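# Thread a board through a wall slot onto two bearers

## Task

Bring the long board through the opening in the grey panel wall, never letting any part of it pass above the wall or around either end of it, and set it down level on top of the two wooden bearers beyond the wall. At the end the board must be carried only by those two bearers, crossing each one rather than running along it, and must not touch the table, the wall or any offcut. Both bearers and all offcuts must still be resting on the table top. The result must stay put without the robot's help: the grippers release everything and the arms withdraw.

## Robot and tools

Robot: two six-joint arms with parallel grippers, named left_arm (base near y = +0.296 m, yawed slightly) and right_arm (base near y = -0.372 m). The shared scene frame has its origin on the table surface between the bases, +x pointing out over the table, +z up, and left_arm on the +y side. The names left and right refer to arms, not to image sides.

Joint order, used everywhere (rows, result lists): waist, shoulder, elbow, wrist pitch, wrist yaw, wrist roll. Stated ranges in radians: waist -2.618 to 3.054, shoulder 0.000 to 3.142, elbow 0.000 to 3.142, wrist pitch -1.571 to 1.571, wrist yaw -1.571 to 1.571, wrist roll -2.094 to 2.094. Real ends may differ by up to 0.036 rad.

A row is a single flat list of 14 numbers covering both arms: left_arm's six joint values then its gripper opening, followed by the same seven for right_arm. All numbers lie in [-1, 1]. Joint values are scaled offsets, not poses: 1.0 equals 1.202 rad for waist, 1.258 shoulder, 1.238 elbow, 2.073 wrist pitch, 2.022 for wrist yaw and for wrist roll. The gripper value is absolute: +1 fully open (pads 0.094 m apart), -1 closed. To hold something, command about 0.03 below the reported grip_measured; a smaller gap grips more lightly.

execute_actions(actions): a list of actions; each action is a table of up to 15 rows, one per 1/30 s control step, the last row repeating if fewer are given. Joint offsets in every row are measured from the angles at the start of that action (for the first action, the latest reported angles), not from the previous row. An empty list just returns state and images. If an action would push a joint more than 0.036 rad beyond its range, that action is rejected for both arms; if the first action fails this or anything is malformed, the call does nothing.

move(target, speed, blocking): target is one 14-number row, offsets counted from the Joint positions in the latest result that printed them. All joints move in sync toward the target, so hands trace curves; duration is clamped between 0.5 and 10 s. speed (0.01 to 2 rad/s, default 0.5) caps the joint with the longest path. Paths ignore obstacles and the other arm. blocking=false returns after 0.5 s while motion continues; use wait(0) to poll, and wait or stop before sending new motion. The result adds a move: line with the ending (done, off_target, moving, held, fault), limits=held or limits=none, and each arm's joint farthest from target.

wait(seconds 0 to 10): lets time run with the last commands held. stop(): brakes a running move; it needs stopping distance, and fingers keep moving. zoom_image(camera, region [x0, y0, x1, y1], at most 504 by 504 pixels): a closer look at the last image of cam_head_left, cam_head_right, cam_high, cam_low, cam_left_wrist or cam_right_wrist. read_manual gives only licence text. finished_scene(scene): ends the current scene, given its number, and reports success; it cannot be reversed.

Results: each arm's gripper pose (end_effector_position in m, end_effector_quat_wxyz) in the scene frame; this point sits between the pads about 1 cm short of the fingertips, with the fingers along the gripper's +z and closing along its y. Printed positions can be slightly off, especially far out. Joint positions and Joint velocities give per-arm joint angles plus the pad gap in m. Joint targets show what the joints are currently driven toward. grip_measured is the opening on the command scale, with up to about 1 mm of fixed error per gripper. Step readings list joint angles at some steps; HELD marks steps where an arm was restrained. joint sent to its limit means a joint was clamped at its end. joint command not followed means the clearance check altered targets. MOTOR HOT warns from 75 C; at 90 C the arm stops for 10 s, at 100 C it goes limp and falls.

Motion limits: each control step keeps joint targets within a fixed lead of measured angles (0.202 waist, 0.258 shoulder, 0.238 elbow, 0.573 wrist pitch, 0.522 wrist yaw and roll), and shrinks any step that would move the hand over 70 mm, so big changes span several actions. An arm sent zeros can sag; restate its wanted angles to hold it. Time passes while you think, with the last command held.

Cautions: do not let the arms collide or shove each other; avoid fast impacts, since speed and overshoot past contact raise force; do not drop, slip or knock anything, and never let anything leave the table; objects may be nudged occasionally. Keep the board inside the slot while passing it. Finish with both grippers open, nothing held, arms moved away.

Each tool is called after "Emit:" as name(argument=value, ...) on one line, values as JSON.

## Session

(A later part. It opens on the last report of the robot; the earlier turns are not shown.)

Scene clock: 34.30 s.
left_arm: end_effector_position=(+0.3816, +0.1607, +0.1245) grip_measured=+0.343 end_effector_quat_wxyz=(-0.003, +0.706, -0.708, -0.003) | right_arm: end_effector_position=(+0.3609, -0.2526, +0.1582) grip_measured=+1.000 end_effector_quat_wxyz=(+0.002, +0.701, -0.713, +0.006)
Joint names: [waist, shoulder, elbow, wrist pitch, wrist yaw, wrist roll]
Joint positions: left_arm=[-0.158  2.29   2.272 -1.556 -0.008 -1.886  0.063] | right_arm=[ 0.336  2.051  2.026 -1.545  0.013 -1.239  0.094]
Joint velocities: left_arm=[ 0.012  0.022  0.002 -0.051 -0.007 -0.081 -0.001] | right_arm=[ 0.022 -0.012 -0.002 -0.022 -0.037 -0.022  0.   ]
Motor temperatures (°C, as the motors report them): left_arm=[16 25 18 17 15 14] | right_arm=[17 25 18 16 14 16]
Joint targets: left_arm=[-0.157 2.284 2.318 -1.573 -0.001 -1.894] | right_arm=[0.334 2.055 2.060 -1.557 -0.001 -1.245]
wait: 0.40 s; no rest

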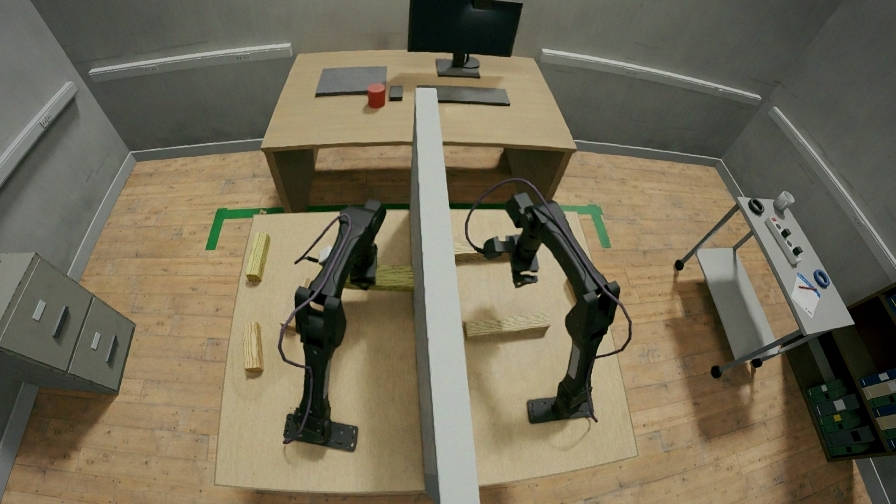

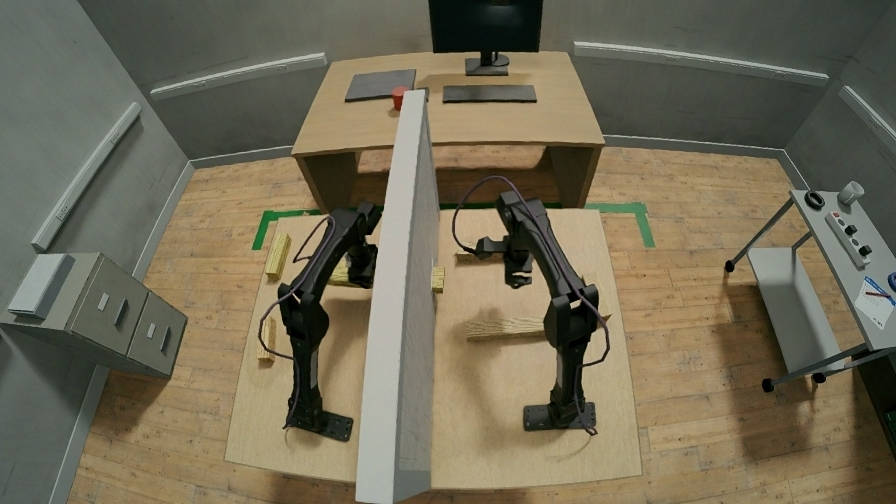

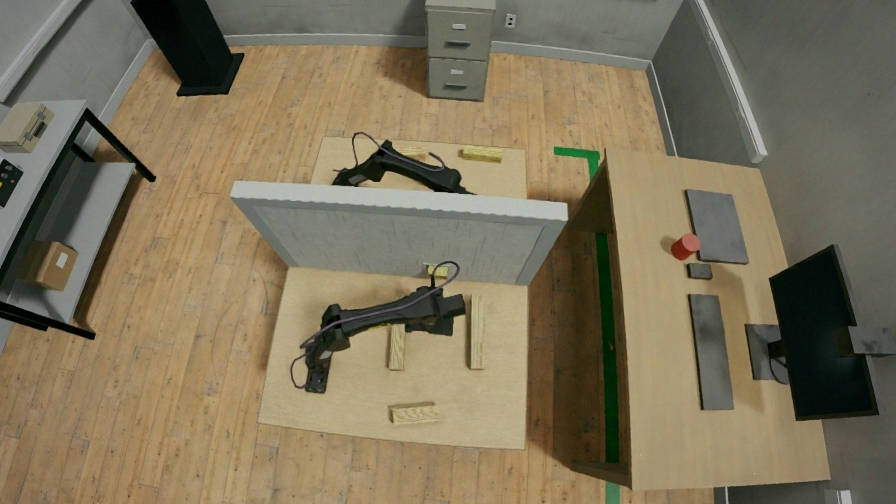

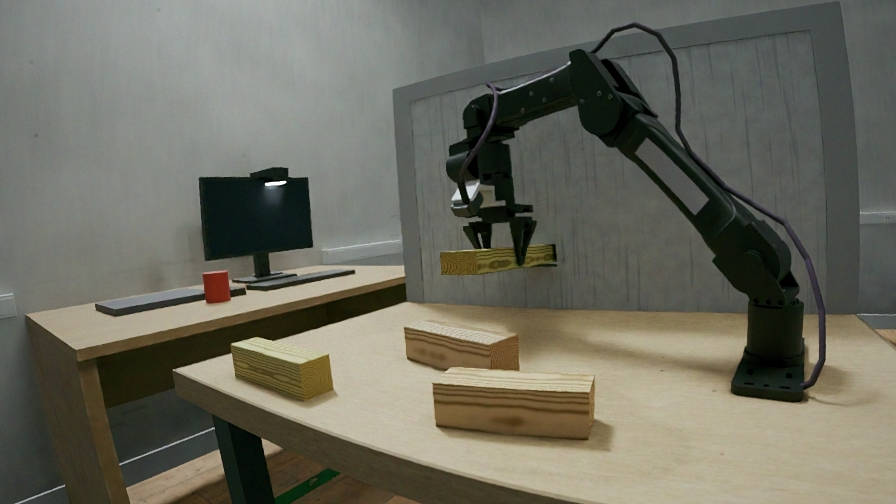

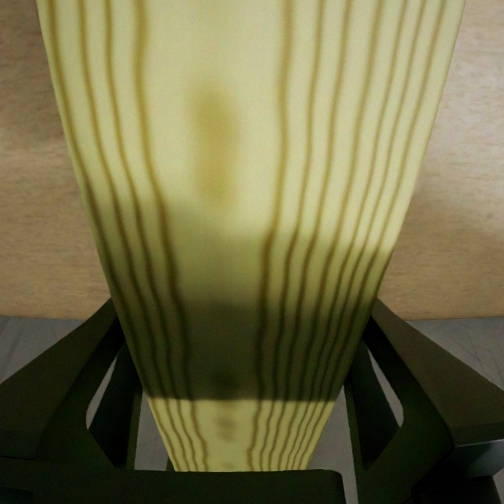

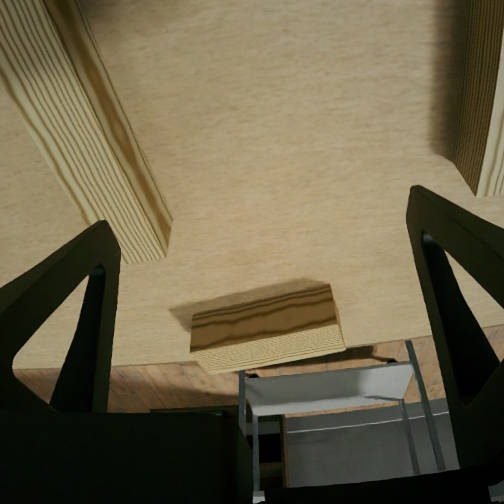

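Emit:
execute_actions(actions=[[[-0.0035,-0.0030,0.0403,-0.0092,0.0035,-0.0062,0.28,-0.0017,0.0032,0.0275,-0.0058,-0.0069,-0.003,1],[-0.0070,-0.0013,0.0435,-0.0092,0.0035,-0.0083,0.28,-0.0017,0.0032,0.0275,-0.0058,-0.0069,-0.003,1],[-0.0105,0.0005,0.0466,-0.0092,0.0035,-0.0105,0.28,-0.0017,0.0032,0.0275,-0.0058,-0.0069,-0.003,1],[-0.0140,0.0022,0.0498,-0.0092,0.0035,-0.0127,0.28,-0.0017,0.0032,0.0275,-0.0058,-0.0069,-0.003,1],[-0.0175,0.0040,0.0529,-0.0092,0.0035,-0.0149,0.28,-0.0017,0.0032,0.0275,-0.0058,-0.0069,-0.003,1],[-0.0210,0.0057,0.0561,-0.0092,0.0035,-0.0170,0.28,-0.0017,0.0032,0.0275,-0.0058,-0.0069,-0.003,1],[-0.0245,0.0075,0.0592,-0.0092,0.0035,-0.0192,0.28,-0.0017,0.0032,0.0275,-0.0058,-0.0069,-0.003,1],[-0.0279,0.0092,0.0624,-0.0092,0.0035,-0.0214,0.28,-0.0017,0.0032,0.0275,-0.0058,-0.0069,-0.003,1],[-0.0314,0.0110,0.0655,-0.0092,0.0035,-0.0236,0.28,-0.0017,0.0032,0.0275,-0.0058,-0.0069,-0.003,1],[-0.0349,0.0127,0.0687,-0.0092,0.0035,-0.0257,0.28,-0.0017,0.0032,0.0275,-0.0058,-0.0069,-0.003,1],[-0.0384,0.0145,0.0718,-0.0092,0.0035,-0.0279,0.28,-0.0017,0.0032,0.0275,-0.0058,-0.0069,-0.003,1],[-0.0419,0.0162,0.0750,-0.0092,0.0035,-0.0301,0.28,-0.0017,0.0032,0.0275,-0.0058,-0.0069,-0.003,1],[-0.0454,0.0180,0.0781,-0.0092,0.0035,-0.0323,0.28,-0.0017,0.0032,0.0275,-0.0058,-0.0069,-0.003,1],[-0.0489,0.0197,0.0813,-0.0092,0.0035,-0.0344,0.28,-0.0017,0.0032,0.0275,-0.0058,-0.0069,-0.003,1],[-0.0524,0.0215,0.0844,-0.0092,0.0035,-0.0366,0.28,-0.0017,0.0032,0.0275,-0.0058,-0.0069,-0.003,1]]])

Emit:
wait(seconds=0.4)

Scene clock: 35.40 s.
left_arm: end_effector_position=(+0.3807, +0.1381, +0.1250) grip_measured=+0.343 end_effector_quat_wxyz=(-0.005, +0.706, -0.708, +0.001) | right_arm: end_effector_position=(+0.3609, -0.2526, +0.1582) grip_measured=+1.000 end_effector_quat_wxyz=(+0.002, +0.701, -0.713, +0.006)
Joint names: [waist, shoulder, elbow, wrist pitch, wrist yaw, wrist roll]
Joint positions: left_arm=[-0.207  2.319  2.325 -1.57  -0.008 -1.935  0.063] | right_arm=[ 0.336  2.051  2.026 -1.545  0.013 -1.239  0.094]
Joint velocities: left_arm=[-0.125  0.081  0.1    0.007 -0.051 -0.125  0.001] | right_arm=[-0.002 -0.012 -0.012 -0.007 -0.037  0.037  0.   ]
Motor temperatures (°C, as the motors report them): left_arm=[16 25 18 17 15 14] | right_arm=[17 25 18 16 14 16]
Joint targets: left_arm=[-0.221 2.317 2.377 -1.573 -0.001 -1.960] | right_arm=[0.334 2.055 2.060 -1.557 -0.001 -1.245]
joint sent to its limit (left arm) — the command would take the wrist pitch past its lower limit, so that joint was sent only as far as its limit.
Step readings (joint positions):
0: left_arm=[-0.158 2.290 2.272 -1.557 -0.008 -1.888] | right_arm=[0.336 2.051 2.026 -1.545 0.013 -1.239]
1: left_arm=[-0.158 2.290 2.272 -1.557 -0.008 -1.888] | right_arm=[0.336 2.051 2.026 -1.545 0.013 -1.239]
2: left_arm=[-0.158 2.290 2.272 -1.557 -0.008 -1.889] | right_arm=[0.336 2.051 2.026 -1.545 0.013 -1.239]
4: left_arm=[-0.159 2.292 2.276 -1.560 -0.008 -1.893] | right_arm=[0.336 2.051 2.026 -1.545 0.013 -1.239]
8: left_arm=[-0.171 2.302 2.296 -1.570 -0.008 -1.903] | right_arm=[0.336 2.051 2.026 -1.545 0.013 -1.239]
15: Joint positions above

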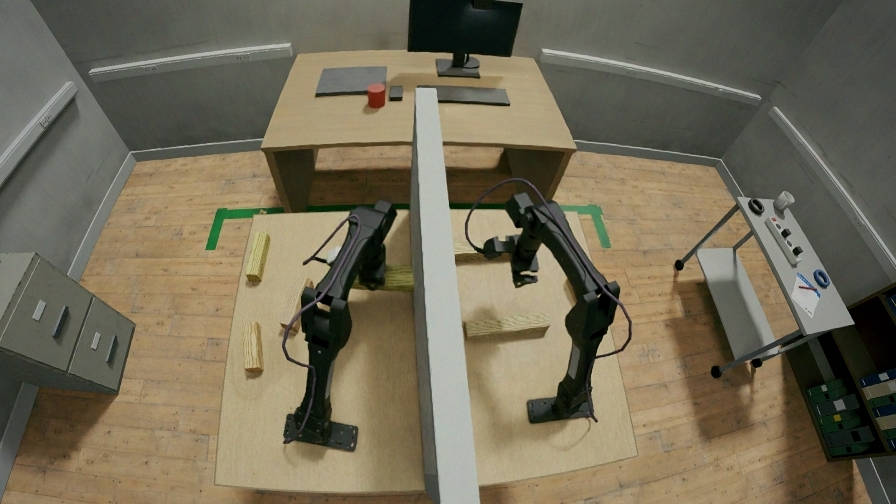

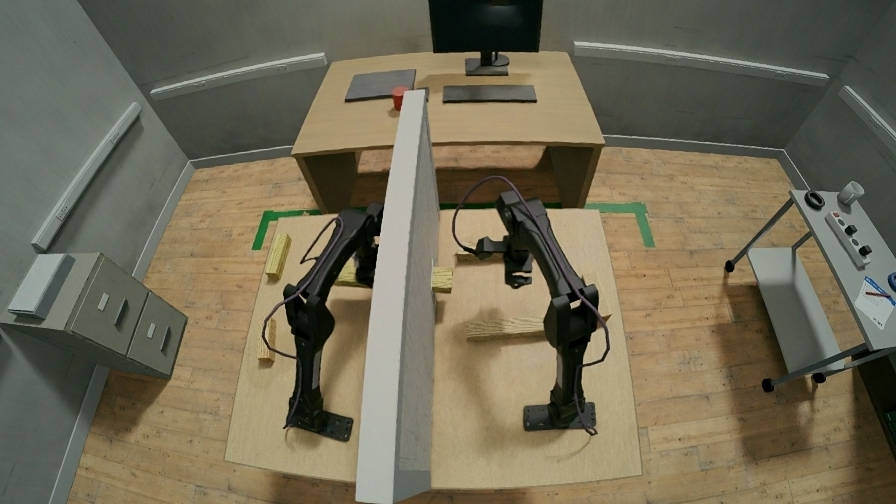

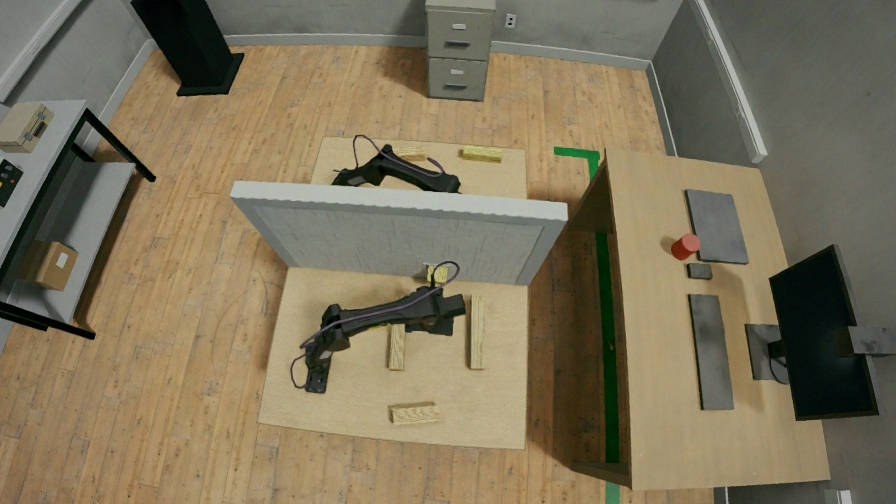

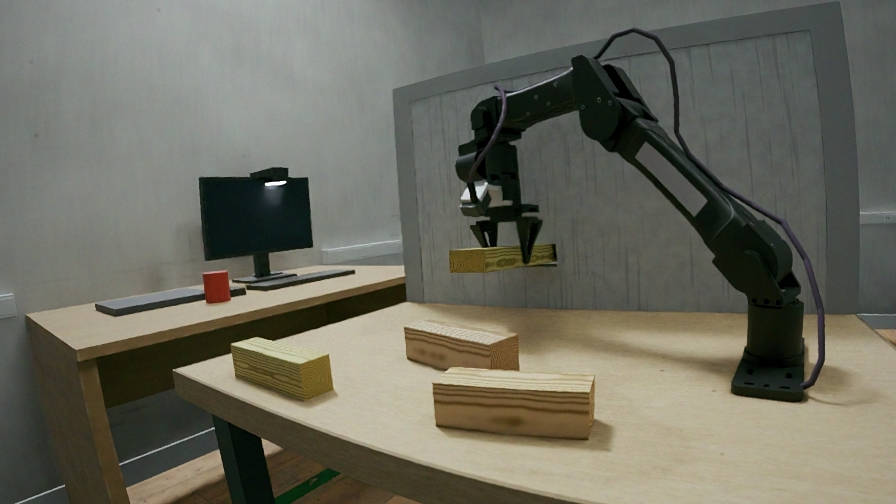

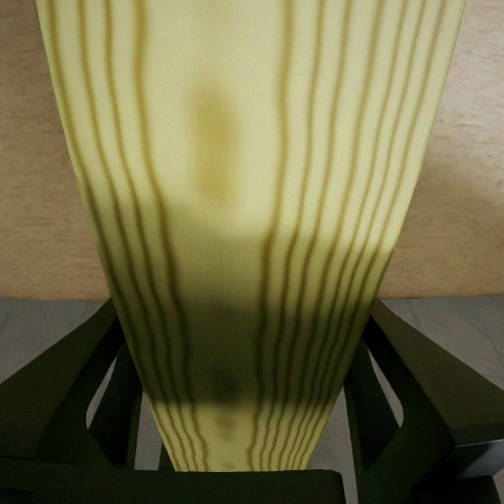

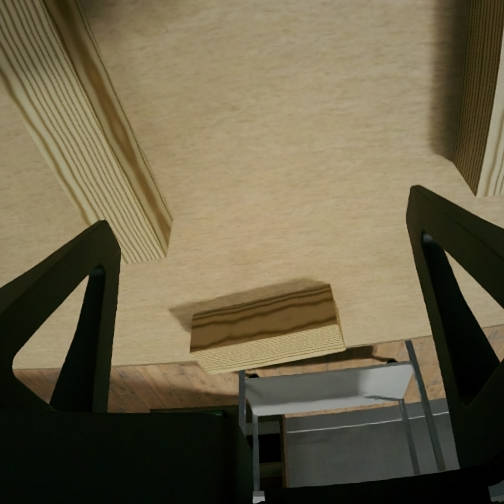

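Scene clock: 35.80 s.
left_arm: end_effector_position=(+0.3799, +0.1325, +0.1247) grip_measured=+0.343 end_effector_quat_wxyz=(-0.005, +0.708, -0.706, +0.002) | right_arm: end_effector_position=(+0.3609, -0.2526, +0.1582) grip_measured=+1.000 end_effector_quat_wxyz=(+0.002, +0.701, -0.713, +0.006)
Joint names: [waist, shoulder, elbow, wrist pitch, wrist yaw, wrist roll]
Joint positions: left_arm=[-0.219  2.323  2.331 -1.57  -0.008 -1.954  0.063] | right_arm=[ 0.336  2.051  2.026 -1.545  0.013 -1.239  0.094]
Joint velocities: left_arm=[-0.012 -0.012  0.002 -0.007 -0.037  0.007  0.   ] | right_arm=[-0.012 -0.017 -0.012 -0.051  0.007 -0.066  0.   ]
Motor temperatures (°C, as the motors report them): left_arm=[16 25 18 17 15 14] | right_arm=[17 25 18 16 14 16]
Joint targets: left_arm=[-0.221 2.317 2.377 -1.573 -0.001 -1.960] | right_arm=[0.334 2.055 2.060 -1.557 -0.001 -1.245]
wait: 0.40 s; no rest

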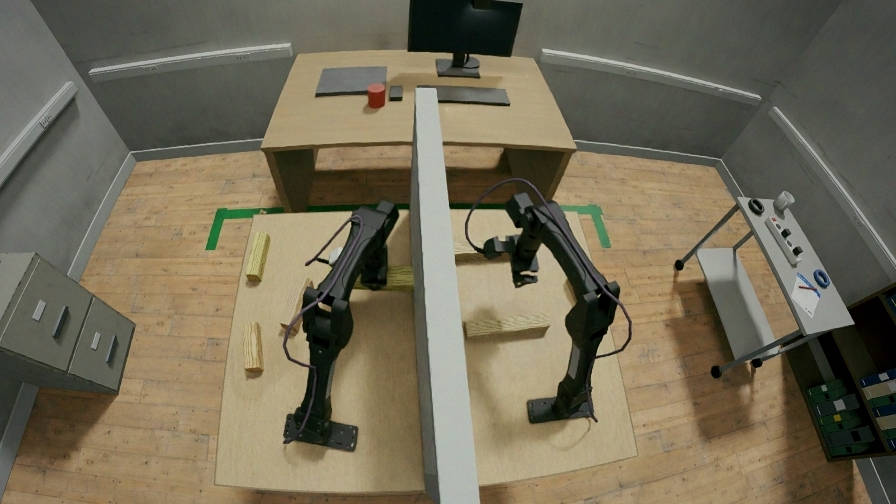

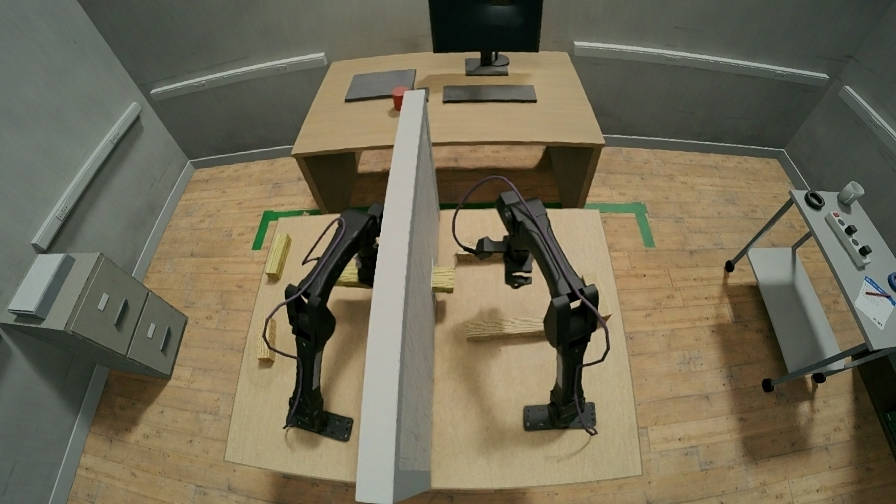

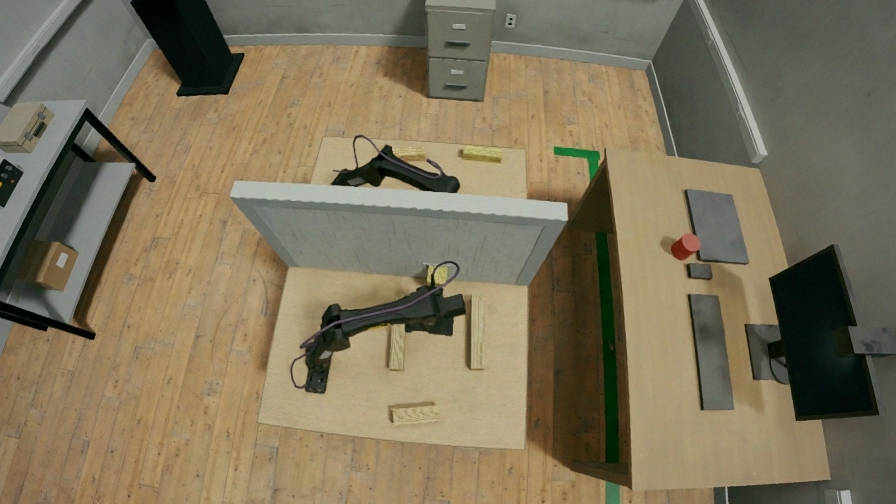

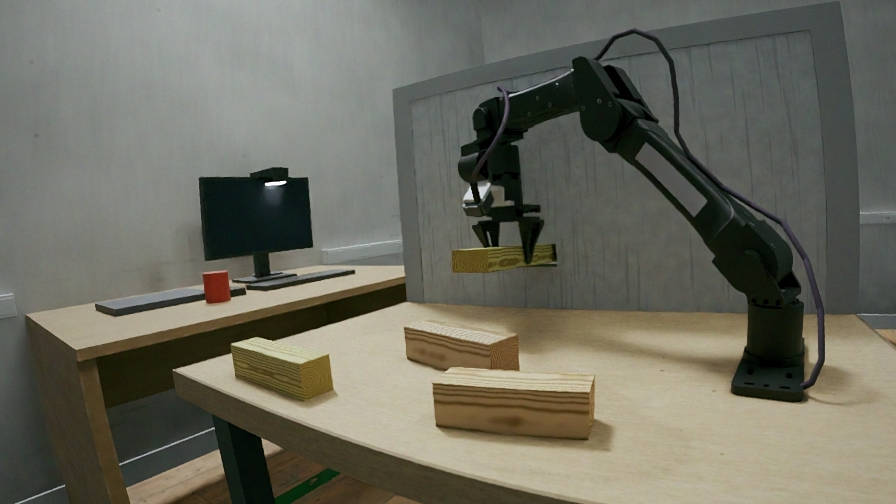

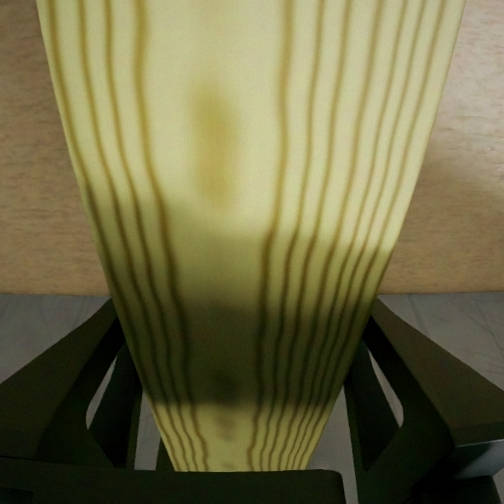

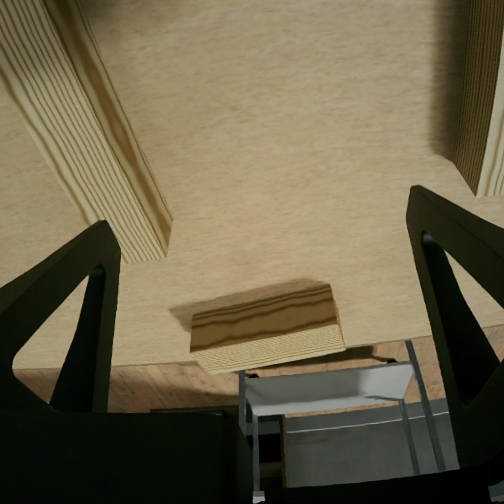

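Emit:
execute_actions(actions=[])

Scene clock: 36.47 s.
left_arm: end_effector_position=(+0.3799, +0.1325, +0.1247) grip_measured=+0.343 end_effector_quat_wxyz=(-0.005, +0.708, -0.706, +0.002) | right_arm: end_effector_position=(+0.3609, -0.2526, +0.1582) grip_measured=+1.000 end_effector_quat_wxyz=(+0.002, +0.701, -0.713, +0.006)
Joint names: [waist, shoulder, elbow, wrist pitch, wrist yaw, wrist roll]
Joint positions: left_arm=[-0.219  2.323  2.331 -1.57  -0.008 -1.954  0.063] | right_arm=[ 0.336  2.051  2.026 -1.545  0.013 -1.239  0.094]
Joint velocities: left_arm=[-0.017 -0.007 -0.012 -0.022  0.022  0.007 -0.001] | right_arm=[ 0.002 -0.002 -0.007  0.051 -0.007 -0.037  0.   ]
Motor temperatures (°C, as the motors report them): left_arm=[16 25 18 17 15 14] | right_arm=[17 25 18 16 14 16]
Joint targets: left_arm=[-0.221 2.317 2.377 -1.573 -0.001 -1.960] | right_arm=[0.334 2.055 2.060 -1.557 -0.001 -1.245]

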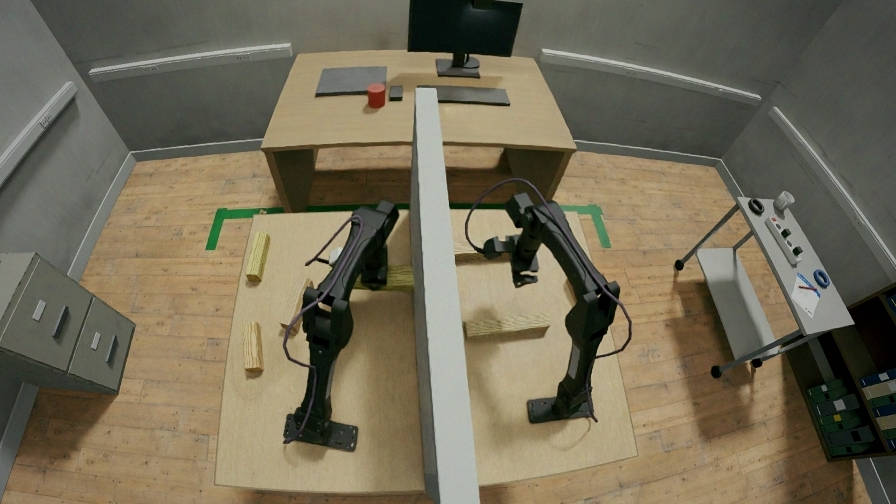

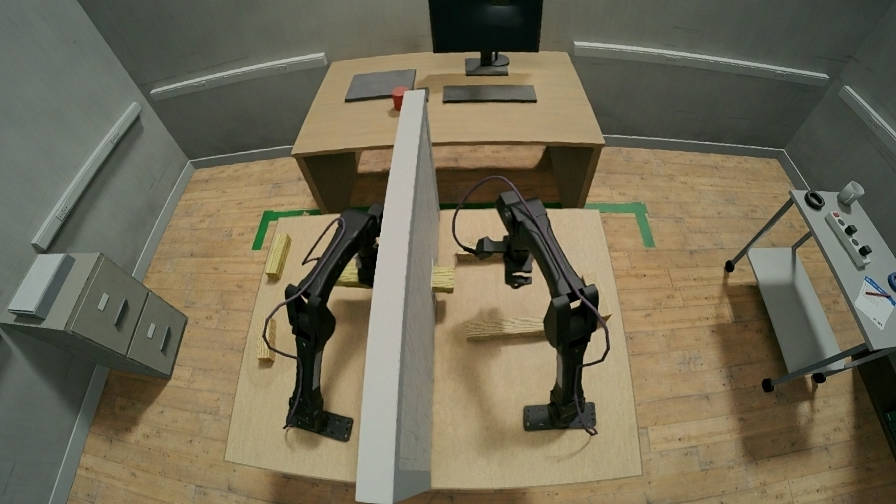

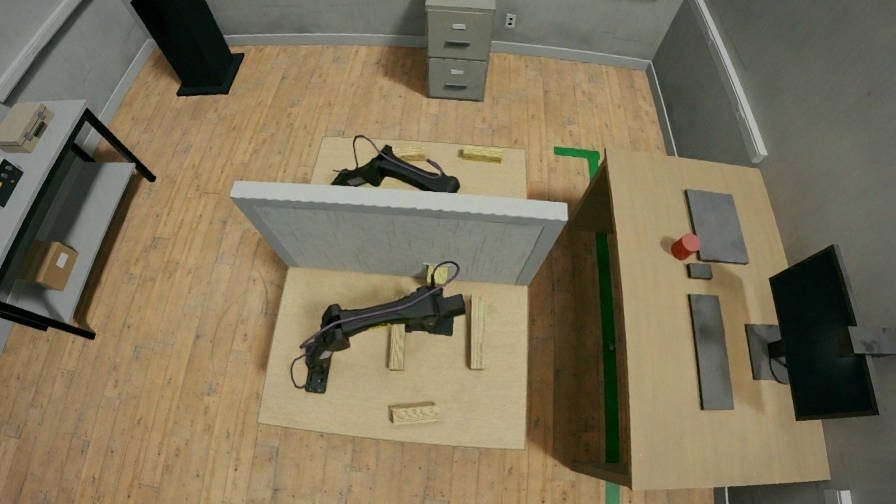

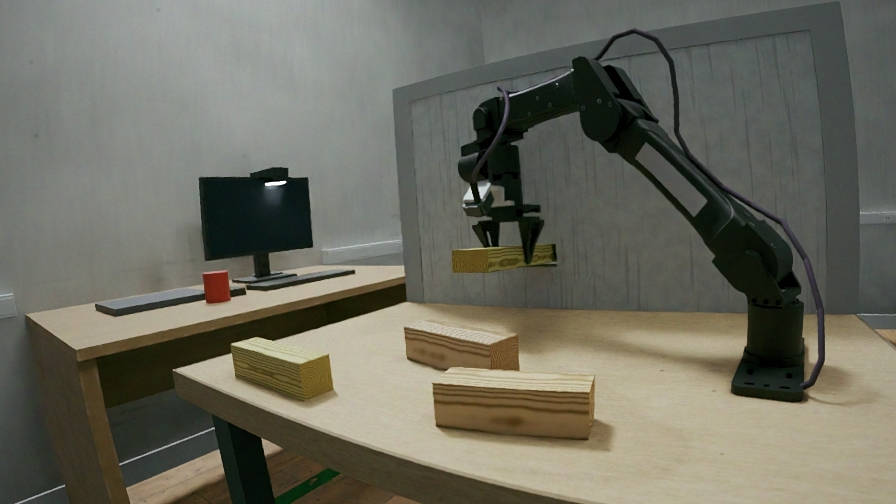

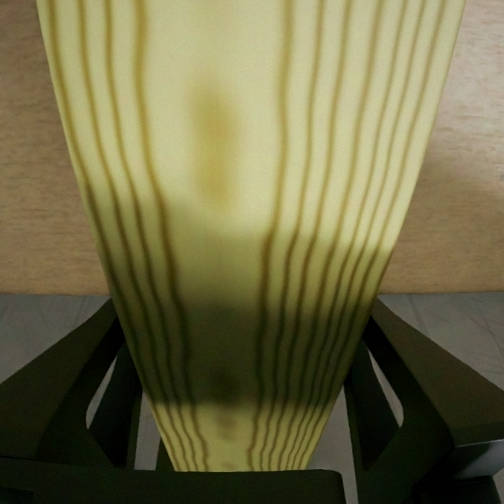

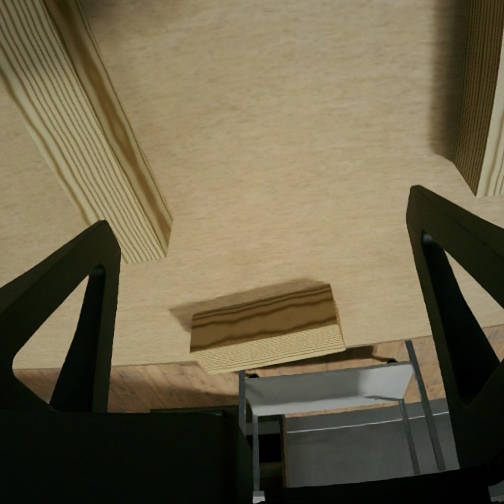

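Emit:
execute_actions(actions=[[[-0.0023,-0.0045,0.0377,-0.0013,0.0035,-0.0033,0.28,-0.0004,0.0044,0.0283,-0.0052,-0.0069,-0.0023,1],[-0.0040,-0.0035,0.0394,-0.0012,0.0035,-0.0043,0.28,0.0033,0.0080,0.0307,-0.0033,-0.0069,-0.0003,1],[-0.0068,-0.0020,0.0420,-0.0009,0.0035,-0.0058,0.28,0.0093,0.0138,0.0347,-0.0003,-0.0069,0.0029,1],[-0.0105,0.0000,0.0455,-0.0005,0.0035,-0.0079,0.28,0.0173,0.0216,0.0399,0.0037,-0.0069,0.0072,1],[-0.0151,0.0025,0.0498,0.0000,0.0035,-0.0105,0.28,0.0270,0.0310,0.0463,0.0085,-0.0069,0.0125,1],[-0.0201,0.0052,0.0545,0.0005,0.0035,-0.0133,0.28,0.0380,0.0416,0.0534,0.0140,-0.0069,0.0184,1],[-0.0256,0.0082,0.0597,0.0011,0.0035,-0.0163,0.28,0.0497,0.0529,0.0611,0.0199,-0.0069,0.0247,1],[-0.0312,0.0112,0.0649,0.0016,0.0035,-0.0195,0.28,0.0617,0.0645,0.0690,0.0258,-0.0069,0.0312,1],[-0.0367,0.0142,0.0701,0.0022,0.0035,-0.0225,0.28,0.0734,0.0758,0.0767,0.0317,-0.0069,0.0375,1],[-0.0418,0.0170,0.0749,0.0027,0.0035,-0.0254,0.28,0.0844,0.0865,0.0838,0.0372,-0.0069,0.0434,1],[-0.0463,0.0194,0.0791,0.0032,0.0035,-0.0279,0.28,0.0941,0.0958,0.0902,0.0420,-0.0069,0.0487,1],[-0.0500,0.0214,0.0826,0.0036,0.0035,-0.0300,0.28,0.1021,0.1036,0.0954,0.0460,-0.0069,0.0530,1],[-0.0528,0.0229,0.0852,0.0039,0.0035,-0.0315,0.28,0.1081,0.1094,0.0994,0.0490,-0.0069,0.0562,1],[-0.0545,0.0239,0.0869,0.0040,0.0035,-0.0325,0.28,0.1118,0.1130,0.1018,0.0509,-0.0069,0.0582,1],[-0.0551,0.0242,0.0874,0.0041,0.0035,-0.0328,0.28,0.1131,0.1142,0.1026,0.0515,-0.0069,0.0589,1]]])

Emit:
wait(seconds=0.4)

Scene clock: 40.43 s.
left_arm: end_effector_position=(+0.3795, +0.1035, +0.1227) grip_measured=+0.343 end_effector_quat_wxyz=(-0.009, +0.702, -0.712, +0.012) | right_arm: end_effector_position=(+0.3793, -0.1882, +0.1294) grip_measured=+1.000 end_effector_quat_wxyz=(-0.015, +0.717, -0.697, +0.012)
Joint names: [waist, shoulder, elbow, wrist pitch, wrist yaw, wrist roll]
Joint positions: left_arm=[-0.279  2.361  2.389 -1.569 -0.009 -1.997  0.063] | right_arm=[ 0.466  2.185  2.117 -1.467  0.012 -1.154  0.094]
Joint velocities: left_arm=[-0.144  0.046  0.071  0.007 -0.037 -0.11  -0.   ] | right_arm=[ 0.247  0.261  0.037  0.081 -0.037  0.183  0.   ]
Motor temperatures (°C, as the motors report them): left_arm=[16 25 18 17 15 14] | right_arm=[17 25 18 16 14 16]
Joint targets: left_arm=[-0.285 2.354 2.439 -1.562 -0.001 -2.020] | right_arm=[0.472 2.195 2.153 -1.438 -0.001 -1.120]
Step readings (joint positions):
0: left_arm=[-0.219 2.323 2.331 -1.570 -0.008 -1.954] | right_arm=[0.336 2.051 2.026 -1.545 0.013 -1.239]
1: left_arm=[-0.219 2.323 2.331 -1.570 -0.008 -1.954] | right_arm=[0.336 2.051 2.026 -1.545 0.013 -1.239]
2: left_arm=[-0.219 2.323 2.331 -1.570 -0.008 -1.954] | right_arm=[0.336 2.051 2.026 -1.545 0.013 -1.239]
4: left_arm=[-0.219 2.323 2.331 -1.570 -0.008 -1.955] | right_arm=[0.337 2.056 2.035 -1.546 0.013 -1.237]
8: left_arm=[-0.231 2.335 2.349 -1.572 -0.009 -1.957] | right_arm=[0.366 2.089 2.072 -1.533 0.013 -1.215]
15: Joint positions above

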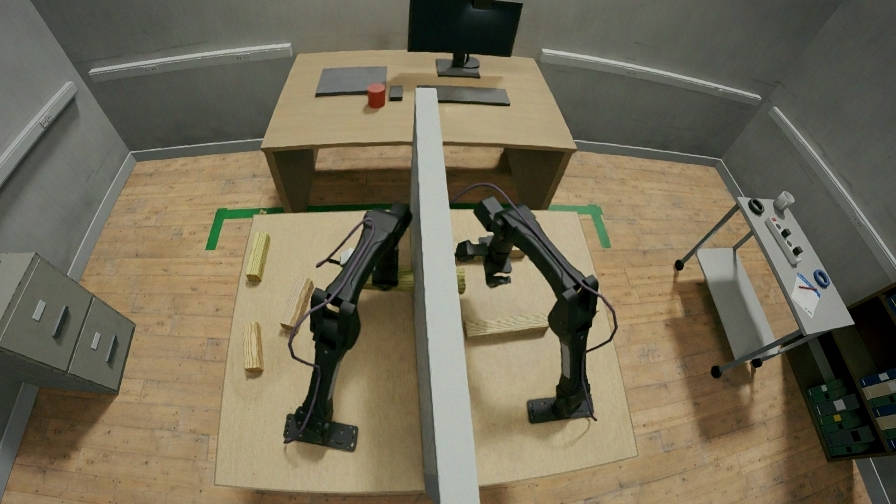

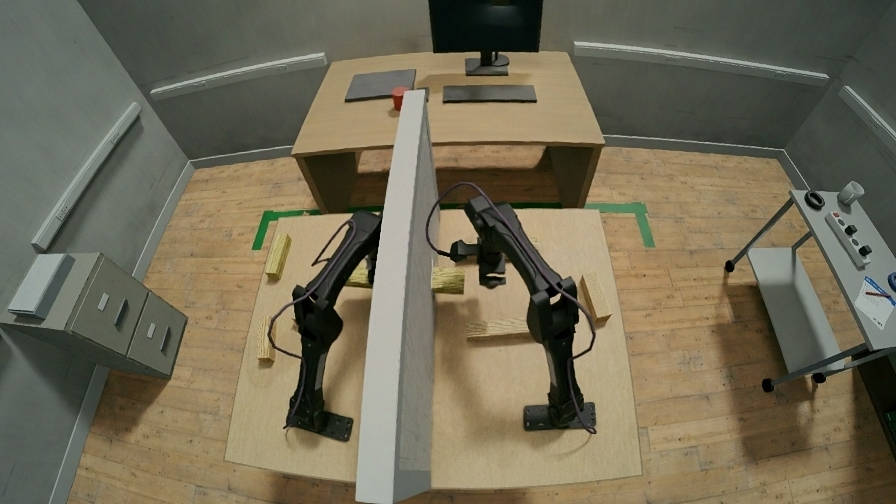

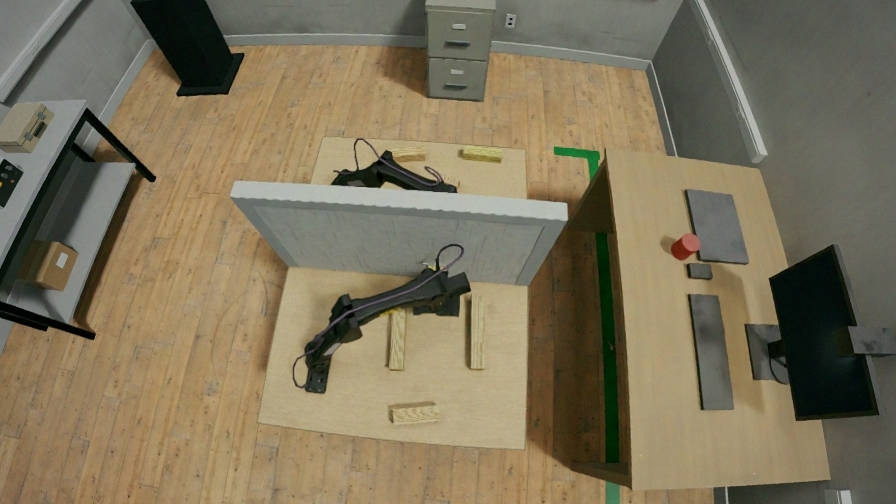

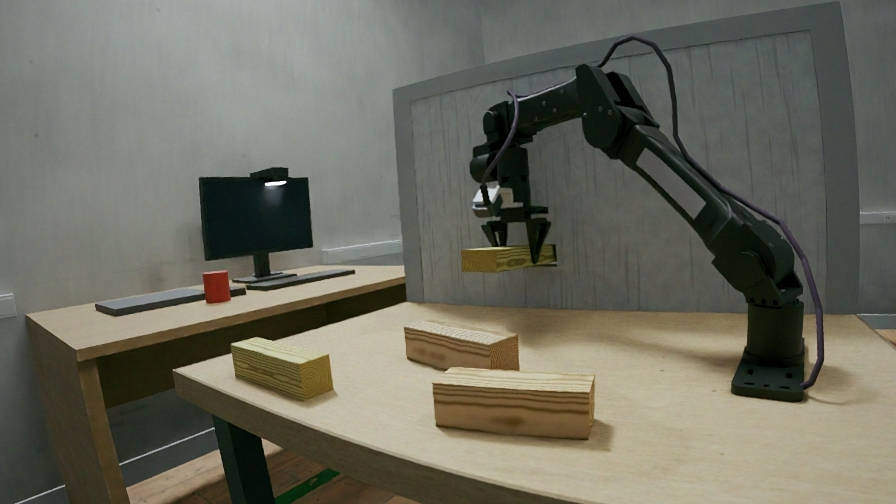

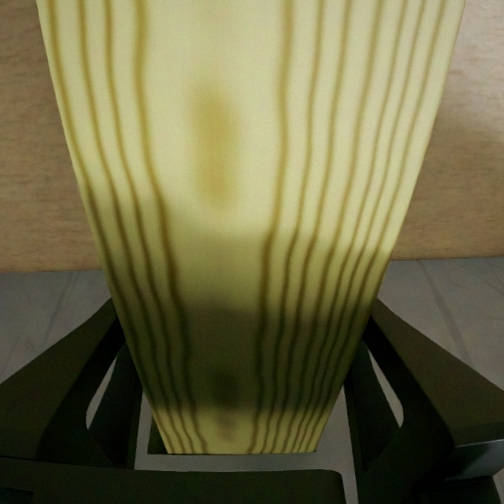

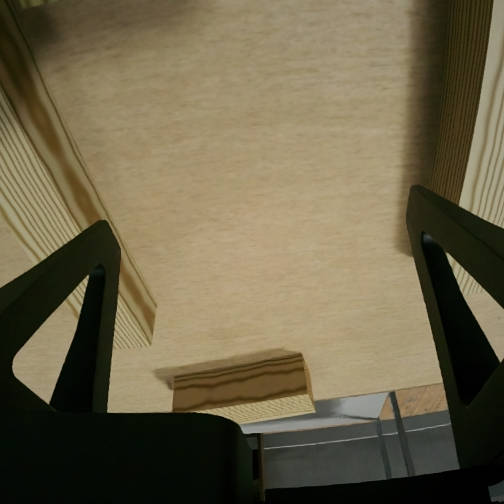

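Scene clock: 40.83 s.
left_arm: end_effector_position=(+0.3788, +0.0996, +0.1226) grip_measured=+0.343 end_effector_quat_wxyz=(-0.009, +0.705, -0.709, +0.014) | right_arm: end_effector_position=(+0.3829, -0.1811, +0.1254) grip_measured=+1.000 end_effector_quat_wxyz=(-0.021, +0.711, -0.702, +0.013)
Joint names: [waist, shoulder, elbow, wrist pitch, wrist yaw, wrist roll]
Joint positions: left_arm=[-0.287  2.363  2.391 -1.567 -0.009 -2.013  0.063] | right_arm=[ 0.476  2.199  2.124 -1.447  0.011 -1.128  0.094]
Joint velocities: left_arm=[-0.012  0.002  0.012  0.007 -0.037 -0.051  0.   ] | right_arm=[ 0.007  0.002 -0.012  0.022  0.022  0.007  0.   ]
Motor temperatures (°C, as the motors report them): left_arm=[16 25 18 17 15 14] | right_arm=[17 25 18 16 14 16]
Joint targets: left_arm=[-0.285 2.354 2.439 -1.562 -0.001 -2.020] | right_arm=[0.472 2.195 2.154 -1.438 -0.001 -1.120]
wait: 0.40 s; no rest

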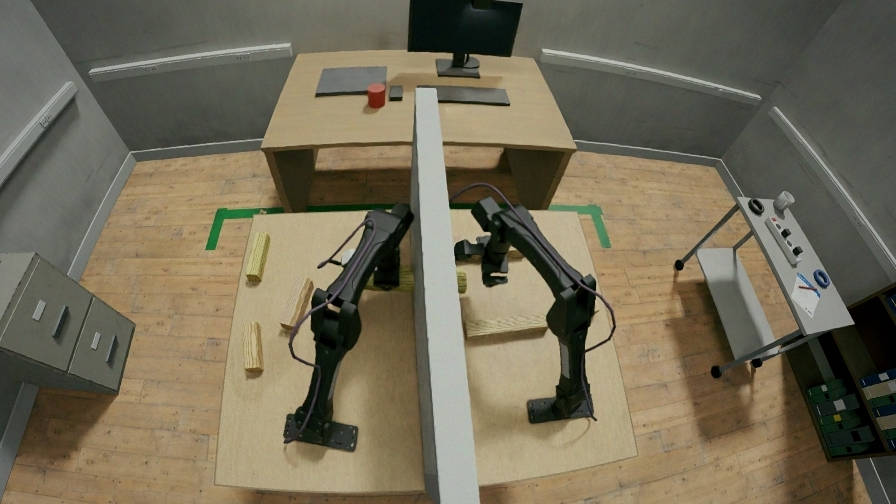

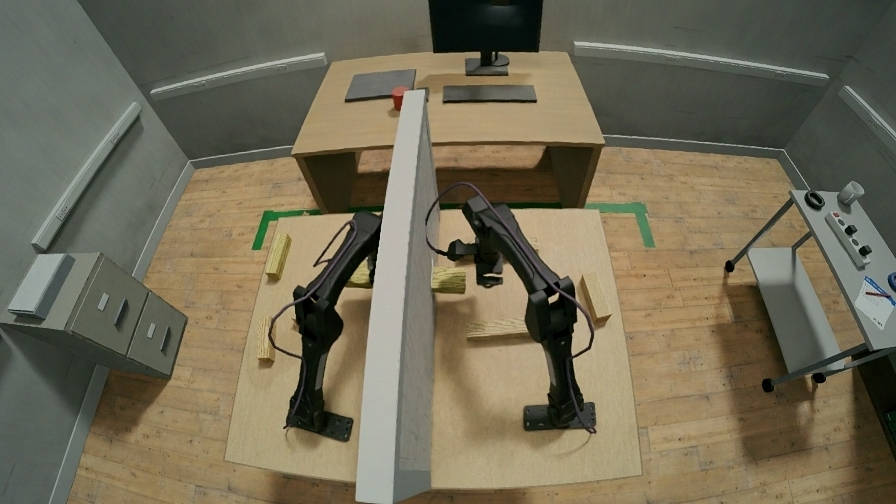

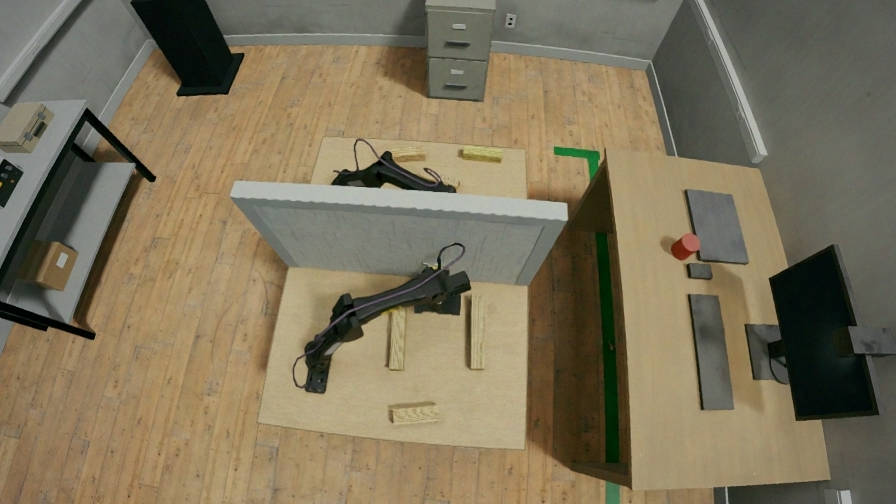

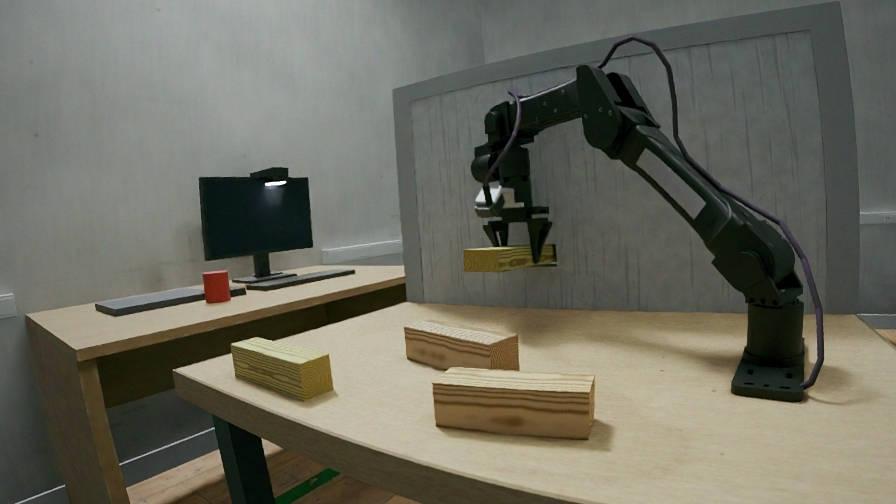

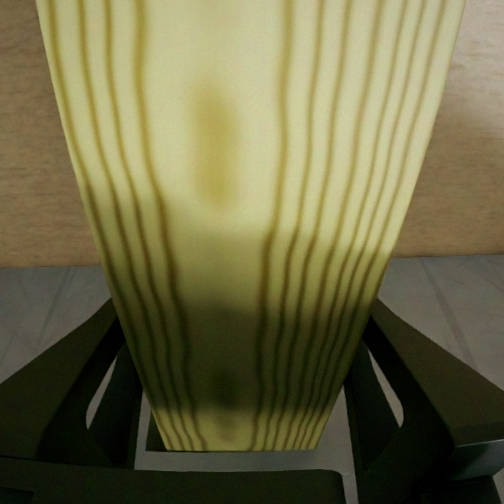

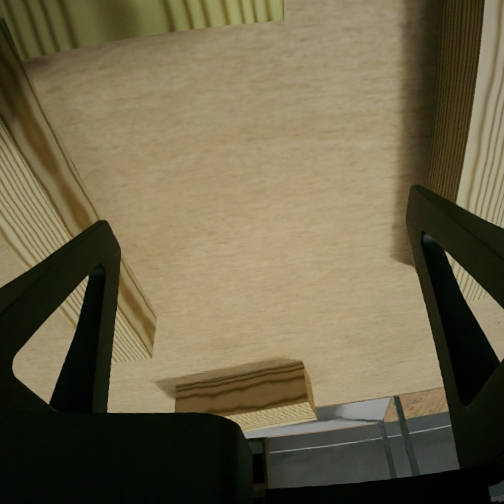

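Emit:
zoom_image(camera="cam_head_right", region=[380, 200, 580, 320])

Emit:
zoom_image(camera="cam_high", region=[360, 220, 520, 340])

Region (380, 200, 580, 320) of cam_head_right's 896x504 image, scaled by 2.520, with more detail than that image has; it fills the top 302 rows of this view, and the rest is white.

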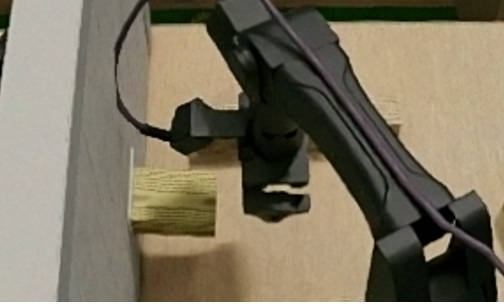

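Region (360, 220, 520, 340) of cam_high's 896x504 image, scaled by 3.150, with more detail than that image has; it fills the top 378 rows of this view, and the rest is white.

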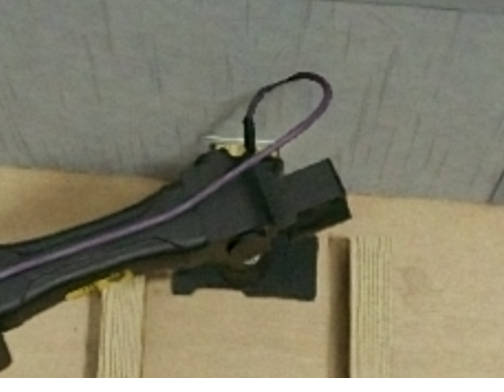

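Emit:
zoom_image(camera="cam_head_right", region=[425, 245, 525, 305])

Emit:
zoom_image(camera="cam_head_left", region=[435, 235, 535, 305])

Region (425, 245, 525, 305) of cam_head_right's 896x504 image, scaled by 5.040, with more detail than that image has; it fills the top 302 rows of this view, and the rest is white.

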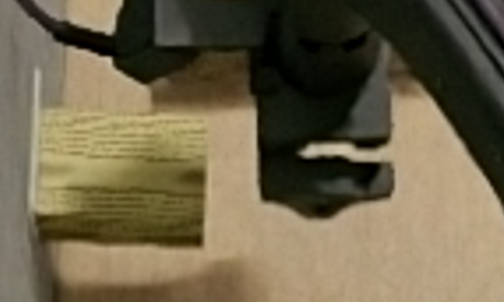

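Region (435, 235, 535, 305) of cam_head_left's 896x504 image, scaled by 5.040, with more detail than that image has; it fills the top 353 rows of this view, and the rest is white.

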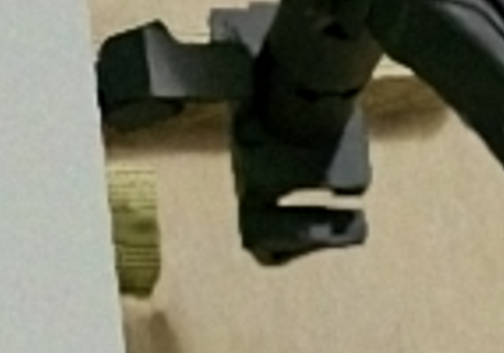

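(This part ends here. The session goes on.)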